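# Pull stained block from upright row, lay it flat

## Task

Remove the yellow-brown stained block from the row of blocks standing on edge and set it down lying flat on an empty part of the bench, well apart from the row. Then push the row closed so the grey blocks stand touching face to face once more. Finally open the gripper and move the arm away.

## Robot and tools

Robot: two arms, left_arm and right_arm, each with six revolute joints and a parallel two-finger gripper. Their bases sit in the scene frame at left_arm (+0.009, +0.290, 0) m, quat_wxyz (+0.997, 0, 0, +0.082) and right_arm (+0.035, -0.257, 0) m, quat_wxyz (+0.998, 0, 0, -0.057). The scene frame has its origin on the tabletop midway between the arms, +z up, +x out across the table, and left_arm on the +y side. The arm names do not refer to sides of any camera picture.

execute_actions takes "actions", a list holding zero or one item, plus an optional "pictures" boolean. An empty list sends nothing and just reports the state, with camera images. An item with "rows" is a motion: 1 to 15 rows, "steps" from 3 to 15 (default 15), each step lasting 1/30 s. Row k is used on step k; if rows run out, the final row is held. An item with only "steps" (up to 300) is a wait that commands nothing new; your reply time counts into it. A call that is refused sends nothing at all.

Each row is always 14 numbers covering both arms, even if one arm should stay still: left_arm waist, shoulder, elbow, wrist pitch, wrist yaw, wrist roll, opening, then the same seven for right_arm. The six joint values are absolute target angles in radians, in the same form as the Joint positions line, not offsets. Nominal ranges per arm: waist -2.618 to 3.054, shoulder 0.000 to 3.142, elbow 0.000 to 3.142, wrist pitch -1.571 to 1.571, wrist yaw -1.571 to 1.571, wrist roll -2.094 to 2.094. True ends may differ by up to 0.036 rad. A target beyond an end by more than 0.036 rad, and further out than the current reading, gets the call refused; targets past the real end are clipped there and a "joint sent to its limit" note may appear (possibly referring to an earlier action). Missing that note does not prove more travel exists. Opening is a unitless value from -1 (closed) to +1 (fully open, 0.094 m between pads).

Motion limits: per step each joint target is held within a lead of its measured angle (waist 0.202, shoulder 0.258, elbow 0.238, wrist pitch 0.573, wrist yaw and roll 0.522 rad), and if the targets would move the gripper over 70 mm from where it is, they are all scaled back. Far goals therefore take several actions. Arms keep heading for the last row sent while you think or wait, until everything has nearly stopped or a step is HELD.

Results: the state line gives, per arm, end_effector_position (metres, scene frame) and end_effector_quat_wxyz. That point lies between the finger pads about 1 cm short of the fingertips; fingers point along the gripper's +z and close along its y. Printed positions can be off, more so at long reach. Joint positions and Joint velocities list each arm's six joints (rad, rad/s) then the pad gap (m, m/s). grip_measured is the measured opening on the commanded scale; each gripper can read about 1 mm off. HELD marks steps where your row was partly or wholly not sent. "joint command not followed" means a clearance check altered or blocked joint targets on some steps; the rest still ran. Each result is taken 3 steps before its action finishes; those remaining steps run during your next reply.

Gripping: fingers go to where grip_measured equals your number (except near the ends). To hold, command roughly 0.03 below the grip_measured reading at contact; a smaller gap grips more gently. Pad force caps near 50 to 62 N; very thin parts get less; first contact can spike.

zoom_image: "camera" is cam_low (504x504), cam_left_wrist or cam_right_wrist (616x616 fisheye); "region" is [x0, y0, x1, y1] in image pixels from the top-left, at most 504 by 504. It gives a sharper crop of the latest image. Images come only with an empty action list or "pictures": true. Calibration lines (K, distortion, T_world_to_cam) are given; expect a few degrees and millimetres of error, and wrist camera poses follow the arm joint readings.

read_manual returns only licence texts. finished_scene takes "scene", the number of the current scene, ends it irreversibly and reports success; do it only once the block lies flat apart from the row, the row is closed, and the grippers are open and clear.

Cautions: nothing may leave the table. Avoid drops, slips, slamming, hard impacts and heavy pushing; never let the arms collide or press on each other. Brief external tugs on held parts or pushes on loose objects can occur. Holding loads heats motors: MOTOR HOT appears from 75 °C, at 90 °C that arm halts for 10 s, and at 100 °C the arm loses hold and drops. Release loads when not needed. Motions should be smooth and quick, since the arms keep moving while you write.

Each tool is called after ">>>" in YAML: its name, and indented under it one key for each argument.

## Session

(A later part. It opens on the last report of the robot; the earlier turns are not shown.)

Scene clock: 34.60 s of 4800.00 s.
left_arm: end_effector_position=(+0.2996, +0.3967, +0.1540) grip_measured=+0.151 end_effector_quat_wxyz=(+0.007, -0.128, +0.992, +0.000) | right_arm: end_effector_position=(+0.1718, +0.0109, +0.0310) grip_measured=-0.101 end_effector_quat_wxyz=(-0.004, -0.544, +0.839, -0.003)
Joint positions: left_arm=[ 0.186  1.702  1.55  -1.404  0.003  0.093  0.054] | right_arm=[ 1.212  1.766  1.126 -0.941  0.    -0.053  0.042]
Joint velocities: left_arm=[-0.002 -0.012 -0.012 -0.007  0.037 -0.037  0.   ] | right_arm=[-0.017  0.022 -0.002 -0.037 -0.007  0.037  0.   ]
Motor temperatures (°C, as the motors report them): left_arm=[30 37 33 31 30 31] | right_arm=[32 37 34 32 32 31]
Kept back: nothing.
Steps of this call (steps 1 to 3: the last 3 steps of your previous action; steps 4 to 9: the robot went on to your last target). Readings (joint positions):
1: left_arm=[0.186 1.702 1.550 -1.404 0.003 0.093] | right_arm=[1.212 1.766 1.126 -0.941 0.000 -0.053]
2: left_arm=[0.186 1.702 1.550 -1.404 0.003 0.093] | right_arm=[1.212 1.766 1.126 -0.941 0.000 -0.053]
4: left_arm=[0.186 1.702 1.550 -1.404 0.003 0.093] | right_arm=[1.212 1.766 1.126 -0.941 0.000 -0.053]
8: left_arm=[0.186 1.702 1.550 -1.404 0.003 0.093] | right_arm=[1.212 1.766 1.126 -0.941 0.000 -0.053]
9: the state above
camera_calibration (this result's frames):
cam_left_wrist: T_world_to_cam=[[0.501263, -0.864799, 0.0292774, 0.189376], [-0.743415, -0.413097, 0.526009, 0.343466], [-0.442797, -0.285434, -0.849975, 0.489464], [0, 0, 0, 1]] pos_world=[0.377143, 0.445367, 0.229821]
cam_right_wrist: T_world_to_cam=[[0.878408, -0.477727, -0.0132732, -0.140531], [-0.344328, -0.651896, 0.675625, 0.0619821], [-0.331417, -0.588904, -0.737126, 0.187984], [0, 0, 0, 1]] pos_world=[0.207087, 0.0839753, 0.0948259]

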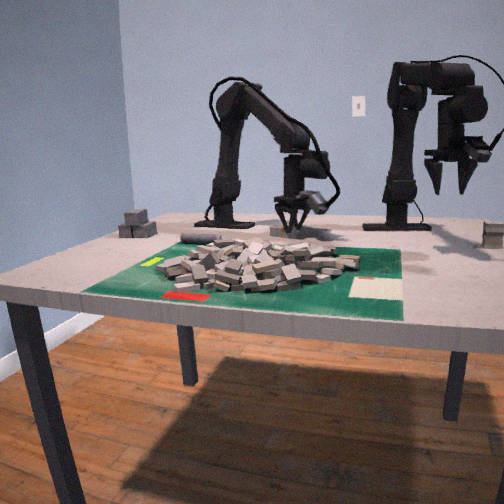

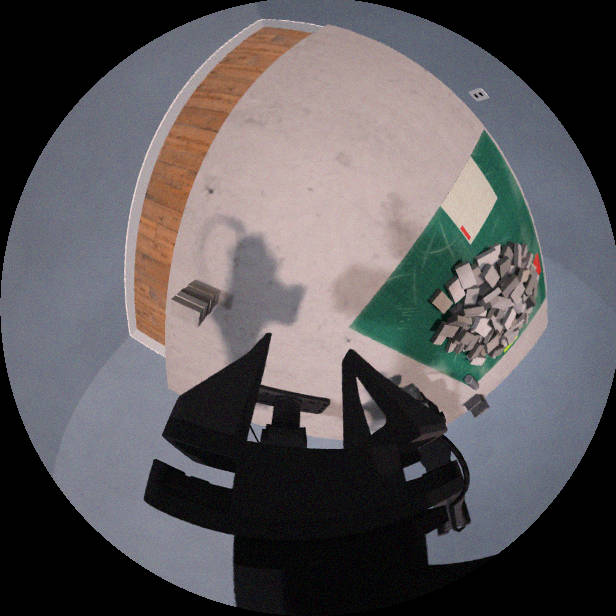

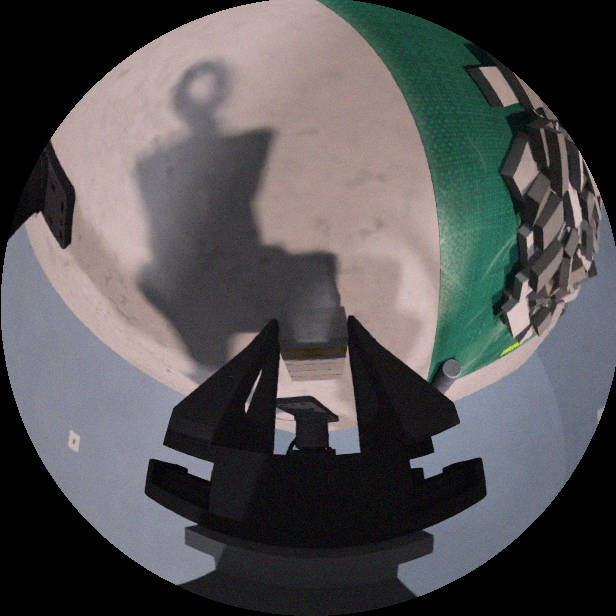

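>>> execute_actions:
  actions:
    - {"rows": [ [0.186,1.71,1.576,-1.412,-0.005,0.10,0.15, 1.207,1.778,1.134,-0.900,0.005,-0.058,-0.14], [0.186,1.71,1.576,-1.412,-0.005,0.10,0.15, 1.207,1.776,1.134,-0.870,0.005,-0.058,-0.14], [0.186,1.71,1.576,-1.412,-0.005,0.10,0.15, 1.207,1.774,1.134,-0.845,0.005,-0.058,-0.14], [0.186,1.71,1.576,-1.412,-0.005,0.10,0.15, 1.207,1.772,1.134,-0.825,0.005,-0.058,-0.14], [0.186,1.71,1.576,-1.412,-0.005,0.10,0.15, 1.207,1.772,1.134,-0.825,0.005,-0.058,-0.14], [0.186,1.71,1.576,-1.412,-0.005,0.10,0.15, 1.207,1.772,1.134,-0.825,0.005,-0.058,-0.14], [0.186,1.71,1.576,-1.412,-0.005,0.10,0.15, 1.207,1.772,1.134,-0.825,0.005,-0.058,-0.14], [0.186,1.71,1.576,-1.412,-0.005,0.10,0.15, 1.207,1.772,1.134,-0.830,0.005,-0.058,-0.14], [0.186,1.71,1.576,-1.412,-0.005,0.10,0.15, 1.207,1.772,1.134,-0.840,0.005,-0.058,-0.14], [0.186,1.71,1.576,-1.412,-0.005,0.10,0.15, 1.207,1.772,1.134,-0.848,0.005,-0.058,-0.14], [0.186,1.71,1.576,-1.412,-0.005,0.10,0.15, 1.207,1.772,1.134,-0.852,0.005,-0.058,-0.14], [0.186,1.71,1.576,-1.412,-0.005,0.10,0.15, 1.207,1.772,1.134,-0.852,0.005,-0.058,-0.14], [0.186,1.71,1.576,-1.412,-0.005,0.10,0.15, 1.207,1.772,1.134,-0.852,0.005,-0.058,-0.14], [0.186,1.71,1.576,-1.412,-0.005,0.10,0.15, 1.207,1.772,1.134,-0.852,0.005,-0.058,-0.14], [0.186,1.71,1.576,-1.412,-0.005,0.10,0.15, 1.207,1.772,1.134,-0.852,0.005,-0.058,-0.14] ], "steps": 15}

>>> execute_actions:
  actions:
    - {"steps": 4}
  pictures: true

>>> zoom_image:
  camera: "cam_right_wrist"
  region: [255, 280, 375, 400]

Scene clock: 40.23 s of 4800.00 s.
left_arm: end_effector_position=(+0.2996, +0.3967, +0.1540) grip_measured=+0.151 end_effector_quat_wxyz=(+0.007, -0.128, +0.992, +0.000) | right_arm: end_effector_position=(+0.1763, +0.0197, +0.0311) grip_measured=-0.101 end_effector_quat_wxyz=(+0.013, -0.544, +0.839, +0.007)
Joint positions: left_arm=[ 0.186  1.702  1.55  -1.404  0.003  0.093  0.054] | right_arm=[ 1.212  1.766  1.126 -0.901  0.    -0.053  0.042]
Joint velocities: left_arm=[ 0.002 -0.007  0.012 -0.007  0.022  0.022 -0.   ] | right_arm=[-0.007 -0.007  0.002  0.051  0.037 -0.037  0.001]
Motor temperatures (°C, as the motors report them): left_arm=[30 37 33 31 30 31] | right_arm=[32 36 34 32 32 31]
Steps of this call (steps 1 to 15: the robot went on to your last target; steps 16 to 90: nothing new was sent; then 2.23 s passed at rest; steps 91 to 102: the first 12 steps of this action). Readings (joint positions):
91: left_arm=[0.186 1.702 1.550 -1.404 0.003 0.093] | right_arm=[1.212 1.766 1.126 -0.940 0.000 -0.053]
92: left_arm=[0.186 1.702 1.550 -1.404 0.003 0.093] | right_arm=[1.212 1.766 1.126 -0.938 0.000 -0.053]
94: left_arm=[0.186 1.702 1.550 -1.404 0.003 0.093] | right_arm=[1.212 1.766 1.126 -0.927 0.000 -0.053]
98: left_arm=[0.186 1.702 1.550 -1.404 0.003 0.093] | right_arm=[1.212 1.766 1.126 -0.903 0.000 -0.053]
102: the state above

Scene clock: 40.37 s of 4800.00 s.
left_arm: end_effector_position=(+0.2996, +0.3967, +0.1540) grip_measured=+0.151 end_effector_quat_wxyz=(+0.007, -0.128, +0.992, +0.000) | right_arm: end_effector_position=(+0.1763, +0.0197, +0.0311) grip_measured=-0.101 end_effector_quat_wxyz=(+0.013, -0.544, +0.839, +0.007)
Joint positions: left_arm=[ 0.186  1.702  1.55  -1.404  0.003  0.093  0.054] | right_arm=[ 1.212  1.766  1.126 -0.901  0.    -0.053  0.042]
Joint velocities: left_arm=[-0.002 -0.002 -0.007  0.037  0.007 -0.022  0.   ] | right_arm=[ 0.002  0.007  0.002  0.051 -0.022  0.037 -0.001]
Motor temperatures (°C, as the motors report them): left_arm=[30 37 33 31 30 31] | right_arm=[32 36 34 32 32 31]
Kept back: nothing.
Steps of this call (steps 1 to 3: the last 3 steps of your previous action; step 4: the robot went on to your last target). Readings (joint positions):
1: left_arm=[0.186 1.702 1.550 -1.404 0.003 0.093] | right_arm=[1.212 1.766 1.126 -0.901 0.000 -0.053]
2: left_arm=[0.186 1.702 1.550 -1.404 0.003 0.093] | right_arm=[1.212 1.766 1.126 -0.901 0.000 -0.053]
4: the state above
camera_calibration (this result's frames):
cam_left_wrist: T_world_to_cam=[[0.501263, -0.864799, 0.0292774, 0.189376], [-0.743415, -0.413097, 0.526009, 0.343466], [-0.442797, -0.285434, -0.849975, 0.489464], [0, 0, 0, 1]] pos_world=[0.377143, 0.445367, 0.229821]
cam_right_wrist: T_world_to_cam=[[0.878842, -0.476902, -0.0142172, -0.140353], [-0.356156, -0.675575, 0.645563, 0.0727499], [-0.317475, -0.562284, -0.763575, 0.192614], [0, 0, 0, 1]] pos_world=[0.210408, 0.0905172, 0.0981149]

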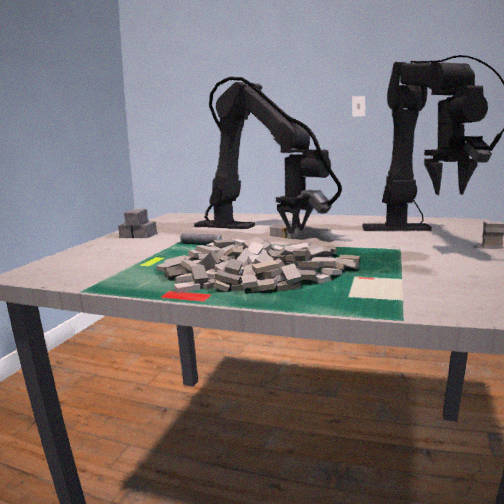

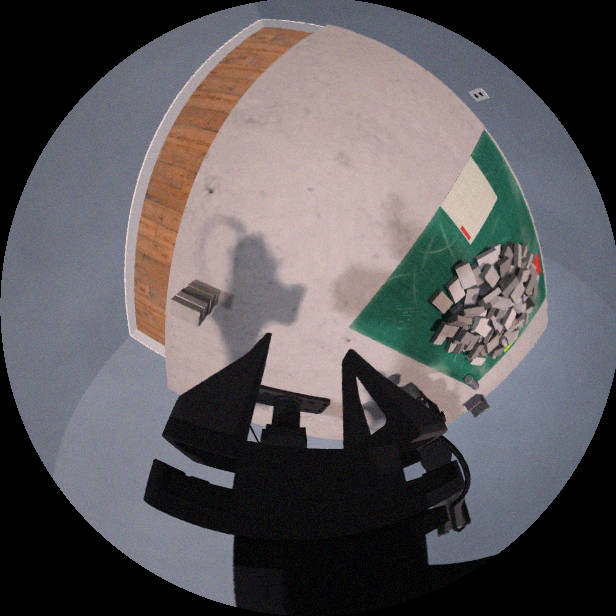

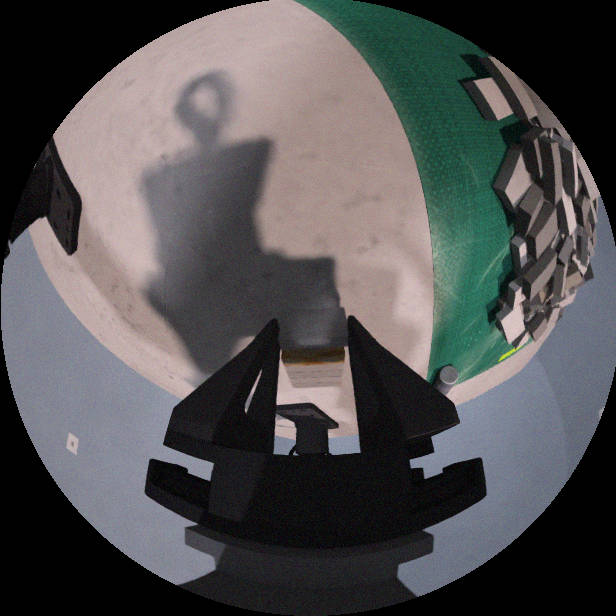

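Region (255, 280, 375, 400) of cam_right_wrist's 616x616 image, scaled by 4.200, with more detail than that image has.

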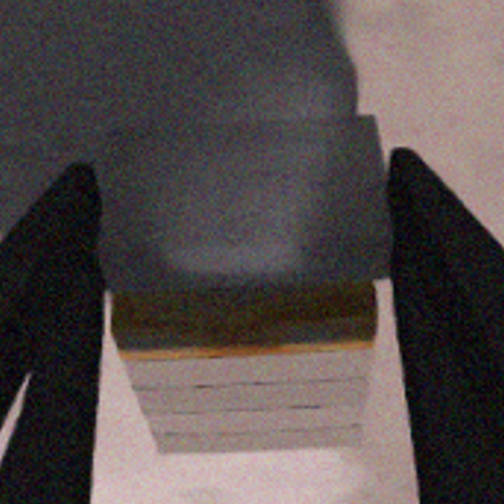

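>>> execute_actions:
  actions:
    - {"rows": [ [0.186,1.71,1.576,-1.412,-0.005,0.10,0.15, 1.207,1.764,1.134,-0.820,0.005,-0.058,-0.14], [0.186,1.71,1.576,-1.412,-0.005,0.10,0.15, 1.207,1.760,1.134,-0.790,0.005,-0.058,-0.14], [0.186,1.71,1.576,-1.412,-0.005,0.10,0.15, 1.207,1.758,1.134,-0.770,0.005,-0.058,-0.14], [0.186,1.71,1.576,-1.412,-0.005,0.10,0.15, 1.207,1.758,1.134,-0.770,0.005,-0.058,-0.14], [0.186,1.71,1.576,-1.412,-0.005,0.10,0.15, 1.207,1.758,1.134,-0.770,0.005,-0.058,-0.14], [0.186,1.71,1.576,-1.412,-0.005,0.10,0.15, 1.207,1.758,1.134,-0.790,0.005,-0.058,-0.14], [0.186,1.71,1.576,-1.412,-0.005,0.10,0.15, 1.207,1.758,1.134,-0.830,0.005,-0.058,-0.14], [0.186,1.71,1.576,-1.412,-0.005,0.10,0.15, 1.207,1.758,1.134,-0.855,0.005,-0.058,-0.14], [0.186,1.71,1.576,-1.412,-0.005,0.10,0.15, 1.207,1.758,1.134,-0.855,0.005,-0.058,-0.14], [0.186,1.71,1.576,-1.412,-0.005,0.10,0.15, 1.207,1.758,1.134,-0.855,0.005,-0.058,-0.14] ], "steps": 10}

>>> execute_actions:
  actions:
    - {"steps": 5}
  pictures: true

>>> zoom_image:
  camera: "cam_right_wrist"
  region: [255, 280, 375, 400]

Scene clock: 41.83 s of 4800.00 s.
left_arm: end_effector_position=(+0.2996, +0.3967, +0.1540) grip_measured=+0.151 end_effector_quat_wxyz=(+0.007, -0.128, +0.992, +0.000) | right_arm: end_effector_position=(+0.1823, +0.0315, +0.0325) grip_measured=-0.101 end_effector_quat_wxyz=(+0.037, -0.544, +0.838, +0.021)
Joint positions: left_arm=[ 0.186  1.702  1.55  -1.404  0.003  0.093  0.054] | right_arm=[ 1.212  1.764  1.126 -0.849  0.    -0.054  0.042]
Joint velocities: left_arm=[ 0.002  0.017 -0.022  0.037  0.066 -0.007 -0.001] | right_arm=[ 0.002 -0.012 -0.002 -0.022  0.037 -0.051  0.   ]
Motor temperatures (°C, as the motors report them): left_arm=[30 37 33 31 30 31] | right_arm=[32 36 34 32 32 31]
Steps of this call (steps 1 to 15: the robot went on to your last target; steps 16 to 37: nothing new was sent; steps 38 to 44: the first 7 steps of this action). Readings (joint positions):
38: left_arm=[0.186 1.702 1.550 -1.404 0.003 0.093] | right_arm=[1.212 1.765 1.126 -0.900 0.000 -0.053]
39: left_arm=[0.186 1.702 1.550 -1.404 0.003 0.093] | right_arm=[1.212 1.764 1.126 -0.896 0.000 -0.054]
41: left_arm=[0.186 1.702 1.550 -1.404 0.003 0.093] | right_arm=[1.212 1.764 1.126 -0.873 0.000 -0.054]
44: the state above

Scene clock: 42.00 s of 4800.00 s.
left_arm: end_effector_position=(+0.2996, +0.3967, +0.1540) grip_measured=+0.151 end_effector_quat_wxyz=(+0.007, -0.128, +0.992, +0.000) | right_arm: end_effector_position=(+0.1822, +0.0312, +0.0325) grip_measured=-0.101 end_effector_quat_wxyz=(+0.036, -0.544, +0.838, +0.021)
Joint positions: left_arm=[ 0.186  1.702  1.55  -1.404  0.003  0.093  0.054] | right_arm=[ 1.212  1.764  1.126 -0.85   0.    -0.054  0.042]
Joint velocities: left_arm=[ 0.007  0.007 -0.002 -0.007  0.051 -0.11  -0.001] | right_arm=[ 0.017  0.032  0.002 -0.022 -0.007  0.022  0.001]
Motor temperatures (°C, as the motors report them): left_arm=[30 37 33 31 30 31] | right_arm=[32 36 34 32 32 31]
Kept back: nothing.
Steps of this call (steps 1 to 3: the last 3 steps of your previous action; steps 4 to 5: the robot went on to your last target). Readings (joint positions):
1: left_arm=[0.186 1.702 1.550 -1.404 0.003 0.093] | right_arm=[1.212 1.764 1.126 -0.849 0.000 -0.054]
2: left_arm=[0.186 1.702 1.550 -1.404 0.003 0.093] | right_arm=[1.212 1.764 1.126 -0.850 0.000 -0.054]
4: left_arm=[0.186 1.702 1.550 -1.404 0.003 0.093] | right_arm=[1.212 1.764 1.126 -0.850 0.000 -0.054]
5: the state above
camera_calibration (this result's frames):
cam_left_wrist: T_world_to_cam=[[0.501263, -0.864799, 0.0292774, 0.189376], [-0.743415, -0.413097, 0.526009, 0.343466], [-0.442797, -0.285434, -0.849975, 0.489464], [0, 0, 0, 1]] pos_world=[0.377143, 0.445367, 0.229821]
cam_right_wrist: T_world_to_cam=[[0.879385, -0.475863, -0.0154033, -0.140127], [-0.371137, -0.7054, 0.603877, 0.0867097], [-0.298228, -0.525324, -0.796929, 0.198413], [0, 0, 0, 1]] pos_world=[0.214579, 0.098715, 0.103601]

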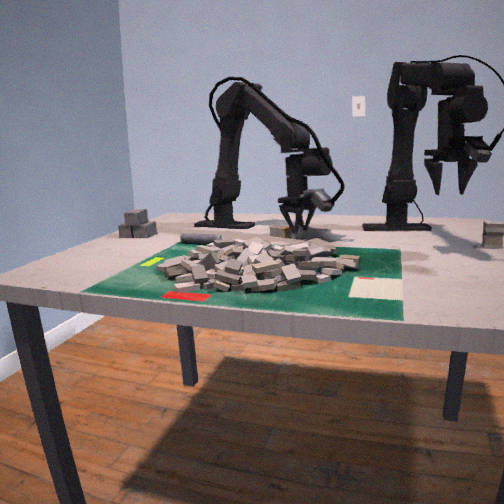

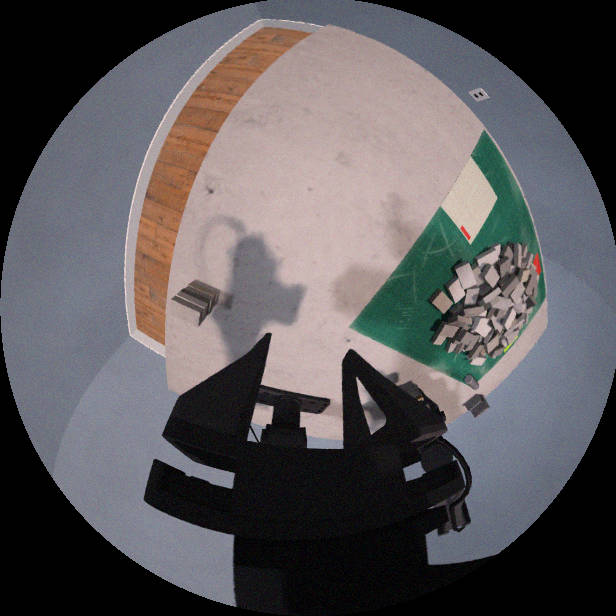

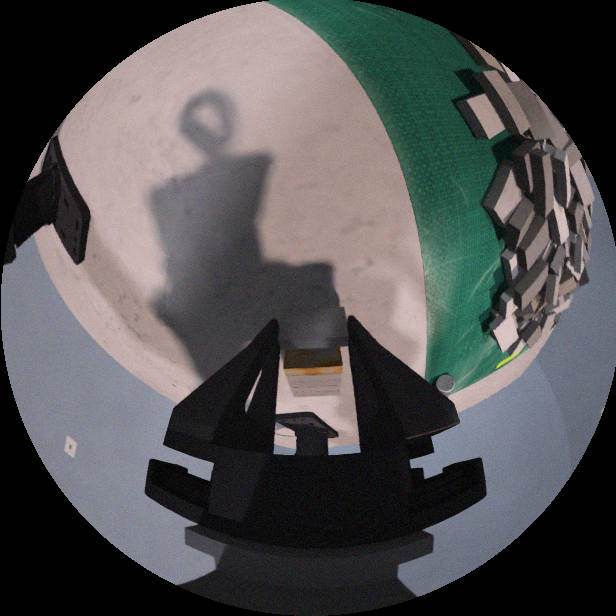

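Region (255, 280, 375, 400) of cam_right_wrist's 616x616 image, scaled by 4.200, with more detail than that image has.

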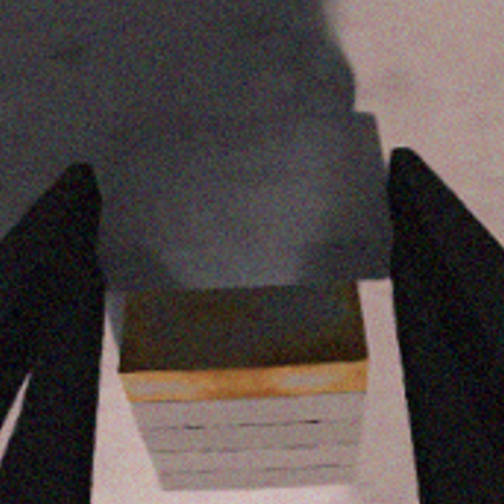

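>>> execute_actions:
  actions:
    - {"rows": [ [0.186,1.71,1.576,-1.412,-0.005,0.10,0.15, 1.207,1.760,1.134,-0.855,0.005,-0.058,-0.088], [0.186,1.71,1.576,-1.412,-0.005,0.10,0.15, 1.207,1.760,1.134,-0.855,0.005,-0.058,-0.05], [0.186,1.71,1.576,-1.412,-0.005,0.10,0.15, 1.207,1.760,1.134,-0.858,0.005,-0.058,0.02], [0.186,1.71,1.576,-1.412,-0.005,0.10,0.15, 1.207,1.760,1.134,-0.890,0.005,-0.058,0.09], [0.186,1.71,1.576,-1.412,-0.005,0.10,0.15, 1.207,1.760,1.134,-0.940,0.005,-0.058,0.12], [0.186,1.71,1.576,-1.412,-0.005,0.10,0.15, 1.207,1.760,1.134,-0.990,0.005,-0.058,0.12], [0.186,1.71,1.576,-1.412,-0.005,0.10,0.15, 1.207,1.760,1.134,-1.025,0.005,-0.058,0.12], [0.186,1.71,1.576,-1.412,-0.005,0.10,0.15, 1.207,1.760,1.134,-1.033,0.005,-0.058,0.12], [0.186,1.71,1.576,-1.412,-0.005,0.10,0.15, 1.207,1.760,1.134,-1.028,0.005,-0.058,0.12], [0.186,1.71,1.576,-1.412,-0.005,0.10,0.15, 1.207,1.760,1.134,-1.017,0.005,-0.058,0.12], [0.186,1.71,1.576,-1.412,-0.005,0.10,0.15, 1.207,1.760,1.134,-1.006,0.005,-0.058,0.12], [0.186,1.71,1.576,-1.412,-0.005,0.10,0.15, 1.207,1.760,1.134,-0.997,0.005,-0.058,0.12], [0.186,1.71,1.576,-1.412,-0.005,0.10,0.15, 1.207,1.760,1.134,-0.992,0.005,-0.058,0.12], [0.186,1.71,1.576,-1.412,-0.005,0.10,0.15, 1.207,1.760,1.134,-0.989,0.005,-0.058,0.12], [0.186,1.71,1.576,-1.412,-0.005,0.10,0.15, 1.207,1.760,1.134,-0.988,0.005,-0.058,0.12] ], "steps": 15}

>>> execute_actions:
  actions:
    - {"steps": 8}
  pictures: true

>>> zoom_image:
  camera: "cam_right_wrist"
  region: [255, 270, 375, 390]

Scene clock: 43.20 s of 4800.00 s.
left_arm: end_effector_position=(+0.2996, +0.3967, +0.1540) grip_measured=+0.151 end_effector_quat_wxyz=(+0.007, -0.128, +0.992, +0.000) | right_arm: end_effector_position=(+0.1679, +0.0033, +0.0319) grip_measured=+0.118 end_effector_quat_wxyz=(-0.019, -0.544, +0.839, -0.011)
Joint positions: left_arm=[ 0.186  1.702  1.55  -1.404  0.003  0.093  0.054] | right_arm=[ 1.212  1.764  1.126 -0.976  0.    -0.054  0.053]
Joint velocities: left_arm=[ 0.007 -0.017 -0.002  0.022 -0.007  0.007 -0.   ] | right_arm=[-0.007 -0.017 -0.002 -0.095 -0.037 -0.066  0.   ]
Motor temperatures (°C, as the motors report them): left_arm=[30 37 33 31 30 31] | right_arm=[32 36 34 32 32 31]
Steps of this call (steps 1 to 15: the robot went on to your last target; steps 16 to 24: nothing new was sent; steps 25 to 36: the first 12 steps of this action). Readings (joint positions):
25: left_arm=[0.186 1.702 1.550 -1.404 0.003 0.093] | right_arm=[1.212 1.764 1.126 -0.850 0.000 -0.054]
26: left_arm=[0.186 1.702 1.550 -1.404 0.003 0.093] | right_arm=[1.212 1.764 1.126 -0.850 0.000 -0.054]
28: left_arm=[0.186 1.702 1.550 -1.404 0.003 0.093] | right_arm=[1.212 1.764 1.126 -0.853 0.000 -0.054]
32: left_arm=[0.186 1.702 1.550 -1.404 0.003 0.093] | right_arm=[1.212 1.764 1.126 -0.924 0.000 -0.054]
36: the state above

Scene clock: 43.47 s of 4800.00 s.
left_arm: end_effector_position=(+0.2996, +0.3967, +0.1540) grip_measured=+0.151 end_effector_quat_wxyz=(+0.007, -0.128, +0.992, +0.000) | right_arm: end_effector_position=(+0.1676, +0.0027, +0.0319) grip_measured=+0.118 end_effector_quat_wxyz=(-0.020, -0.544, +0.839, -0.011)
Joint positions: left_arm=[ 0.186  1.702  1.55  -1.404  0.003  0.093  0.054] | right_arm=[ 1.212  1.764  1.126 -0.979  0.    -0.054  0.053]
Joint velocities: left_arm=[-0.002 -0.007 -0.012 -0.022  0.037 -0.037 -0.   ] | right_arm=[-0.012  0.002  0.002 -0.022  0.051  0.037 -0.   ]
Motor temperatures (°C, as the motors report them): left_arm=[30 37 33 31 30 31] | right_arm=[32 36 34 32 32 31]
Kept back: nothing.
Steps of this call (steps 1 to 3: the last 3 steps of your previous action; steps 4 to 8: the robot went on to your last target). Readings (joint positions):
1: left_arm=[0.186 1.702 1.550 -1.404 0.003 0.093] | right_arm=[1.212 1.764 1.126 -0.978 0.000 -0.054]
2: left_arm=[0.186 1.702 1.550 -1.404 0.003 0.093] | right_arm=[1.212 1.764 1.126 -0.979 0.000 -0.054]
4: left_arm=[0.186 1.702 1.550 -1.404 0.003 0.093] | right_arm=[1.212 1.764 1.126 -0.979 0.000 -0.054]
8: the state above
camera_calibration (this result's frames):
cam_left_wrist: T_world_to_cam=[[0.501263, -0.864799, 0.0292774, 0.189376], [-0.743415, -0.413097, 0.526009, 0.343466], [-0.442797, -0.285434, -0.849975, 0.489464], [0, 0, 0, 1]] pos_world=[0.377143, 0.445367, 0.229821]
cam_right_wrist: T_world_to_cam=[[0.878746, -0.477128, -0.0124612, -0.140824], [-0.332425, -0.630558, 0.701349, 0.051728], [-0.34249, -0.612165, -0.712709, 0.183585], [0, 0, 0, 1]] pos_world=[0.203821, 0.0778108, 0.0928089]

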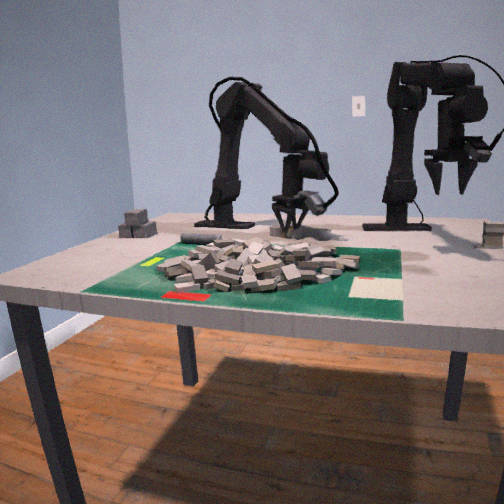

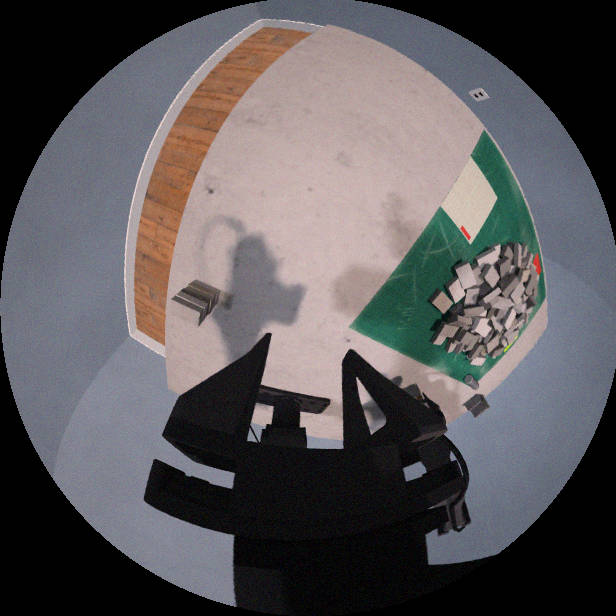

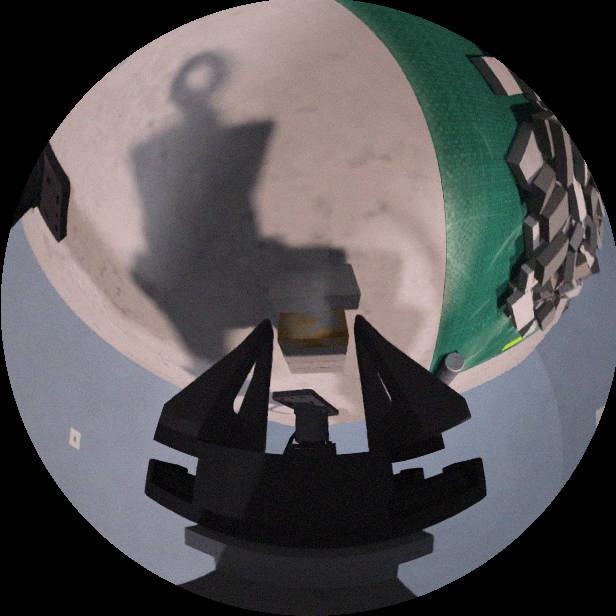

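Region (255, 270, 375, 390) of cam_right_wrist's 616x616 image, scaled by 4.200, with more detail than that image has.

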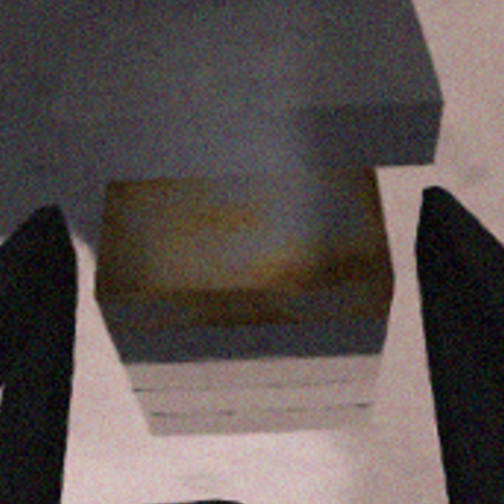

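>>> execute_actions:
  actions: []

Scene clock: 44.20 s of 4800.00 s.
left_arm: end_effector_position=(+0.2996, +0.3967, +0.1540) grip_measured=+0.151 end_effector_quat_wxyz=(+0.007, -0.128, +0.992, +0.000) | right_arm: end_effector_position=(+0.1676, +0.0027, +0.0319) grip_measured=+0.118 end_effector_quat_wxyz=(-0.020, -0.544, +0.839, -0.011)
Joint positions: left_arm=[ 0.186  1.702  1.55  -1.404  0.003  0.093  0.054] | right_arm=[ 1.212  1.764  1.126 -0.979  0.    -0.054  0.053]
Joint velocities: left_arm=[ 0.017 -0.012 -0.007  0.022  0.051 -0.051  0.001] | right_arm=[ 0.017 -0.007  0.017 -0.066 -0.022 -0.11  -0.   ]
Motor temperatures (°C, as the motors report them): left_arm=[30 37 33 31 30 31] | right_arm=[32 36 34 32 32 31]
Kept back: nothing.
Steps of this call (steps 1 to 15: the robot went on to your last target; steps 16 to 22: nothing new was sent). Readings (joint positions):
1: left_arm=[0.186 1.702 1.550 -1.404 0.003 0.093] | right_arm=[1.212 1.764 1.126 -0.979 0.000 -0.054]
2: left_arm=[0.186 1.702 1.550 -1.404 0.003 0.093] | right_arm=[1.212 1.764 1.126 -0.979 0.000 -0.054]
4: left_arm=[0.186 1.702 1.550 -1.404 0.003 0.093] | right_arm=[1.212 1.764 1.126 -0.979 0.000 -0.054]
8: left_arm=[0.186 1.702 1.550 -1.404 0.003 0.093] | right_arm=[1.212 1.764 1.126 -0.979 0.000 -0.054]
22: the state above
All arms were judged still, so your last target was given up. Only a new action makes them travel on or press farther. Fingers that are still opening or closing keep moving.
camera_calibration (this result's frames):
cam_left_wrist: T_world_to_cam=[[0.501263, -0.864799, 0.0292774, 0.189376], [-0.743415, -0.413097, 0.526009, 0.343466], [-0.442797, -0.285434, -0.849975, 0.489464], [0, 0, 0, 1]] pos_world=[0.377143, 0.445367, 0.229821]
cam_right_wrist: T_world_to_cam=[[0.878746, -0.477128, -0.0124612, -0.140824], [-0.332425, -0.630558, 0.701349, 0.051728], [-0.34249, -0.612165, -0.712709, 0.183585], [0, 0, 0, 1]] pos_world=[0.203821, 0.0778108, 0.0928089]

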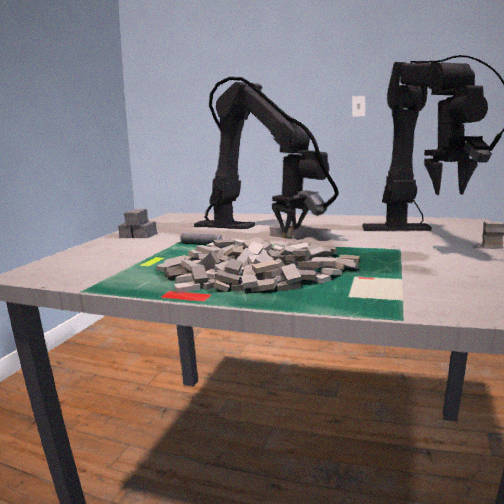

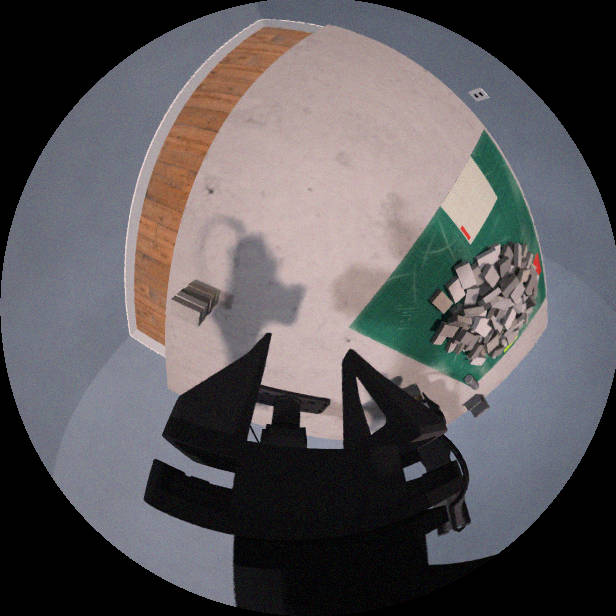

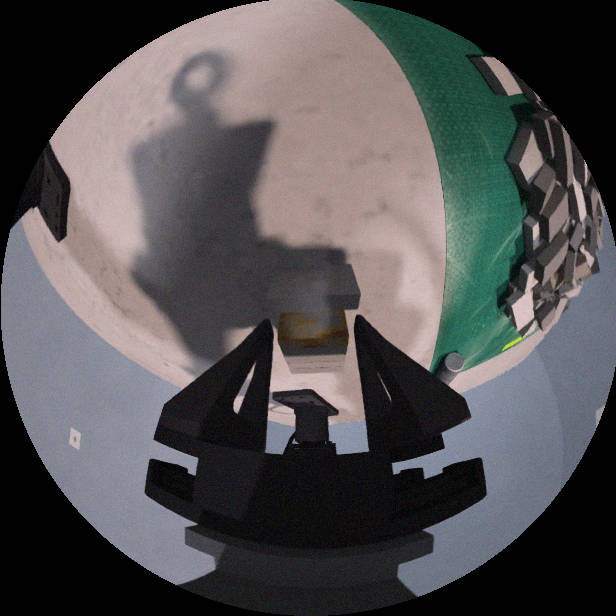

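>>> zoom_image:
  camera: "cam_right_wrist"
  region: [230, 240, 400, 400]

Region (230, 240, 400, 400) of cam_right_wrist's 616x616 image, scaled by 2.965, with more detail than that image has; it fills the top 474 rows of this view, and the rest is white.

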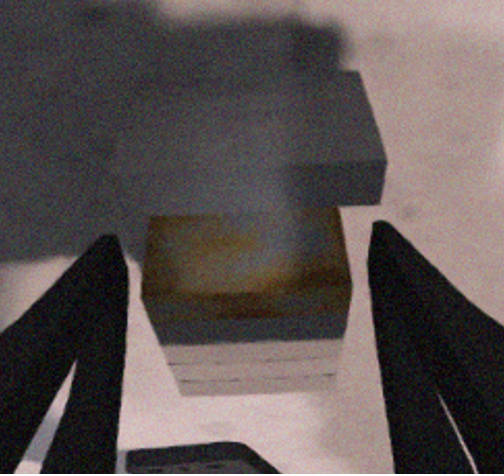

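>>> execute_actions:
  actions:
    - {"rows": [ [0.186,1.71,1.576,-1.412,-0.005,0.10,0.15, 1.207,1.760,1.134,-0.988,0.005,-0.058,0.06], [0.186,1.71,1.576,-1.412,-0.005,0.10,0.15, 1.207,1.760,1.134,-0.988,0.005,-0.058,0.0], [0.186,1.71,1.576,-1.412,-0.005,0.10,0.15, 1.207,1.760,1.134,-0.988,0.005,-0.058,-0.04], [0.186,1.71,1.576,-1.412,-0.005,0.10,0.15, 1.207,1.760,1.134,-0.988,0.005,-0.058,-0.062], [0.186,1.71,1.576,-1.412,-0.005,0.10,0.15, 1.207,1.760,1.134,-0.988,0.005,-0.058,-0.076], [0.186,1.71,1.576,-1.412,-0.005,0.10,0.15, 1.207,1.760,1.134,-0.988,0.005,-0.058,-0.088], [0.186,1.71,1.576,-1.412,-0.005,0.10,0.15, 1.207,1.760,1.134,-0.988,0.005,-0.058,-0.099], [0.186,1.71,1.576,-1.412,-0.005,0.10,0.15, 1.207,1.760,1.134,-0.988,0.005,-0.058,-0.110], [0.186,1.71,1.576,-1.412,-0.005,0.10,0.15, 1.207,1.760,1.134,-0.988,0.005,-0.058,-0.121], [0.186,1.71,1.576,-1.412,-0.005,0.10,0.15, 1.207,1.760,1.134,-0.988,0.005,-0.058,-0.132], [0.186,1.71,1.576,-1.412,-0.005,0.10,0.15, 1.207,1.760,1.134,-0.988,0.005,-0.058,-0.138] ], "steps": 14}

>>> execute_actions:
  actions:
    - {"steps": 4}
  pictures: true

>>> zoom_image:
  camera: "cam_right_wrist"
  region: [230, 240, 400, 400]

Scene clock: 45.23 s of 4800.00 s.
left_arm: end_effector_position=(+0.2996, +0.3967, +0.1540) grip_measured=+0.151 end_effector_quat_wxyz=(+0.007, -0.128, +0.992, +0.000) | right_arm: end_effector_position=(+0.1676, +0.0027, +0.0319) grip_measured=-0.117 end_effector_quat_wxyz=(-0.020, -0.544, +0.839, -0.011)
Joint positions: left_arm=[ 0.186  1.702  1.55  -1.404  0.003  0.093  0.054] | right_arm=[ 1.212  1.764  1.126 -0.979  0.    -0.054  0.041]
Joint velocities: left_arm=[ 0.007 -0.007  0.002  0.007  0.007  0.051 -0.   ] | right_arm=[ 0.002 -0.012 -0.007 -0.051 -0.007 -0.081 -0.004]
Motor temperatures (°C, as the motors report them): left_arm=[30 37 33 31 30 31] | right_arm=[32 36 34 32 32 31]
Steps of this call (steps 1 to 20: nothing new was sent; steps 21 to 31: the first 11 steps of this action). Readings (joint positions):
21: left_arm=[0.186 1.702 1.550 -1.404 0.003 0.093] | right_arm=[1.212 1.764 1.126 -0.979 0.000 -0.054]
22: left_arm=[0.186 1.702 1.550 -1.404 0.003 0.093] | right_arm=[1.212 1.764 1.126 -0.979 0.000 -0.054]
24: left_arm=[0.186 1.702 1.550 -1.404 0.003 0.093] | right_arm=[1.212 1.764 1.126 -0.979 0.000 -0.054]
28: left_arm=[0.186 1.702 1.550 -1.404 0.003 0.093] | right_arm=[1.212 1.764 1.126 -0.979 0.000 -0.054]
31: the state above

Scene clock: 45.37 s of 4800.00 s.
left_arm: end_effector_position=(+0.2996, +0.3967, +0.1540) grip_measured=+0.151 end_effector_quat_wxyz=(+0.007, -0.128, +0.992, +0.000) | right_arm: end_effector_position=(+0.1676, +0.0027, +0.0319) grip_measured=-0.119 end_effector_quat_wxyz=(-0.020, -0.544, +0.839, -0.011)
Joint positions: left_arm=[ 0.186  1.702  1.55  -1.404  0.003  0.093  0.054] | right_arm=[ 1.212  1.764  1.126 -0.979  0.    -0.054  0.041]
Joint velocities: left_arm=[-0.007 -0.007 -0.002  0.007  0.022 -0.007  0.   ] | right_arm=[-0.012  0.022 -0.017 -0.022 -0.022  0.051 -0.001]
Motor temperatures (°C, as the motors report them): left_arm=[30 37 33 31 30 31] | right_arm=[32 36 34 32 32 31]
Kept back: nothing.
Steps of this call (steps 1 to 3: the last 3 steps of your previous action; step 4: the robot went on to your last target). Readings (joint positions):
1: left_arm=[0.186 1.702 1.550 -1.404 0.003 0.093] | right_arm=[1.212 1.764 1.126 -0.979 0.000 -0.054]
2: left_arm=[0.186 1.702 1.550 -1.404 0.003 0.093] | right_arm=[1.212 1.764 1.126 -0.979 0.000 -0.054]
4: the state above
camera_calibration (this result's frames):
cam_left_wrist: T_world_to_cam=[[0.501263, -0.864799, 0.0292774, 0.189376], [-0.743415, -0.413097, 0.526009, 0.343466], [-0.442797, -0.285434, -0.849975, 0.489464], [0, 0, 0, 1]] pos_world=[0.377143, 0.445367, 0.229821]
cam_right_wrist: T_world_to_cam=[[0.878746, -0.477128, -0.0124612, -0.140824], [-0.332425, -0.630558, 0.701349, 0.051728], [-0.34249, -0.612165, -0.712709, 0.183585], [0, 0, 0, 1]] pos_world=[0.203821, 0.0778108, 0.0928089]

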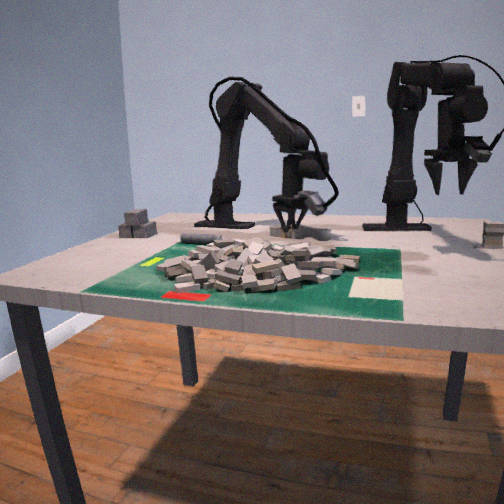

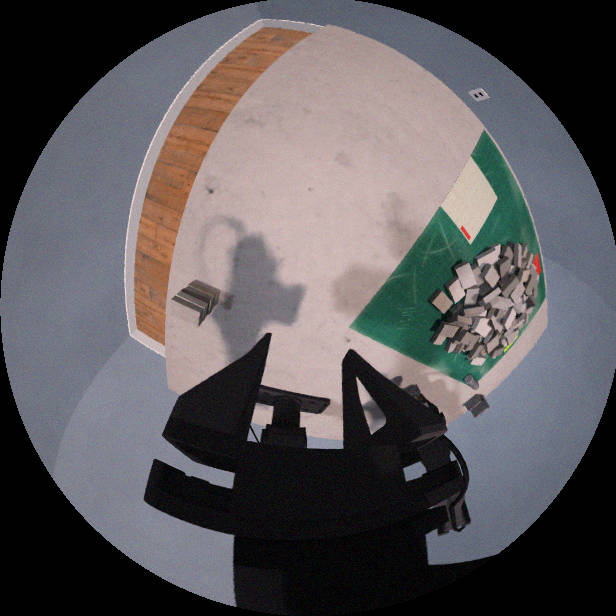

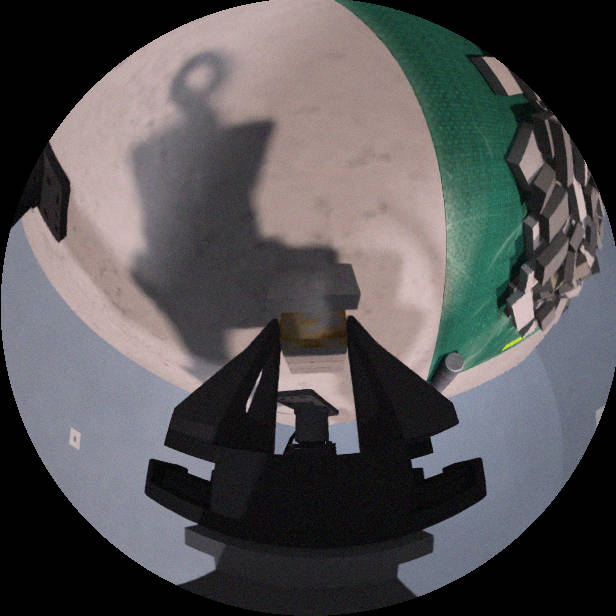

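Region (230, 240, 400, 400) of cam_right_wrist's 616x616 image, scaled by 2.965, with more detail than that image has; it fills the top 474 rows of this view, and the rest is white.

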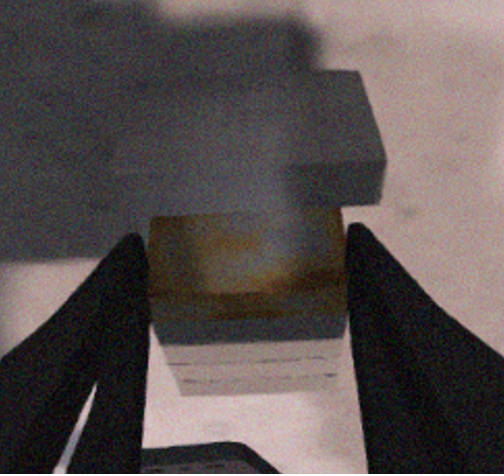

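>>> execute_actions:
  actions:
    - {"steps": 6}

Scene clock: 45.57 s of 4800.00 s.
left_arm: end_effector_position=(+0.2996, +0.3967, +0.1540) grip_measured=+0.151 end_effector_quat_wxyz=(+0.007, -0.128, +0.992, +0.000) | right_arm: end_effector_position=(+0.1676, +0.0027, +0.0319) grip_measured=-0.119 end_effector_quat_wxyz=(-0.020, -0.544, +0.839, -0.011)
Joint positions: left_arm=[ 0.186  1.702  1.55  -1.404  0.003  0.093  0.054] | right_arm=[ 1.212  1.764  1.126 -0.979  0.    -0.054  0.041]
Joint velocities: left_arm=[ 0.002  0.012 -0.002 -0.022 -0.037  0.066  0.001] | right_arm=[ 0.007 -0.002 -0.012 -0.125  0.037 -0.037 -0.001]
Motor temperatures (°C, as the motors report them): left_arm=[30 37 33 31 30 31] | right_arm=[32 36 34 32 32 31]
Kept back: nothing.
Steps of this call (steps 1 to 6: the robot went on to your last target). Readings (joint positions):
1: left_arm=[0.186 1.702 1.550 -1.404 0.003 0.093] | right_arm=[1.212 1.764 1.126 -0.979 0.000 -0.054]
2: left_arm=[0.186 1.702 1.550 -1.404 0.003 0.093] | right_arm=[1.212 1.764 1.126 -0.979 0.000 -0.054]
4: left_arm=[0.186 1.702 1.550 -1.404 0.003 0.093] | right_arm=[1.212 1.764 1.126 -0.979 0.000 -0.054]
6: the state above


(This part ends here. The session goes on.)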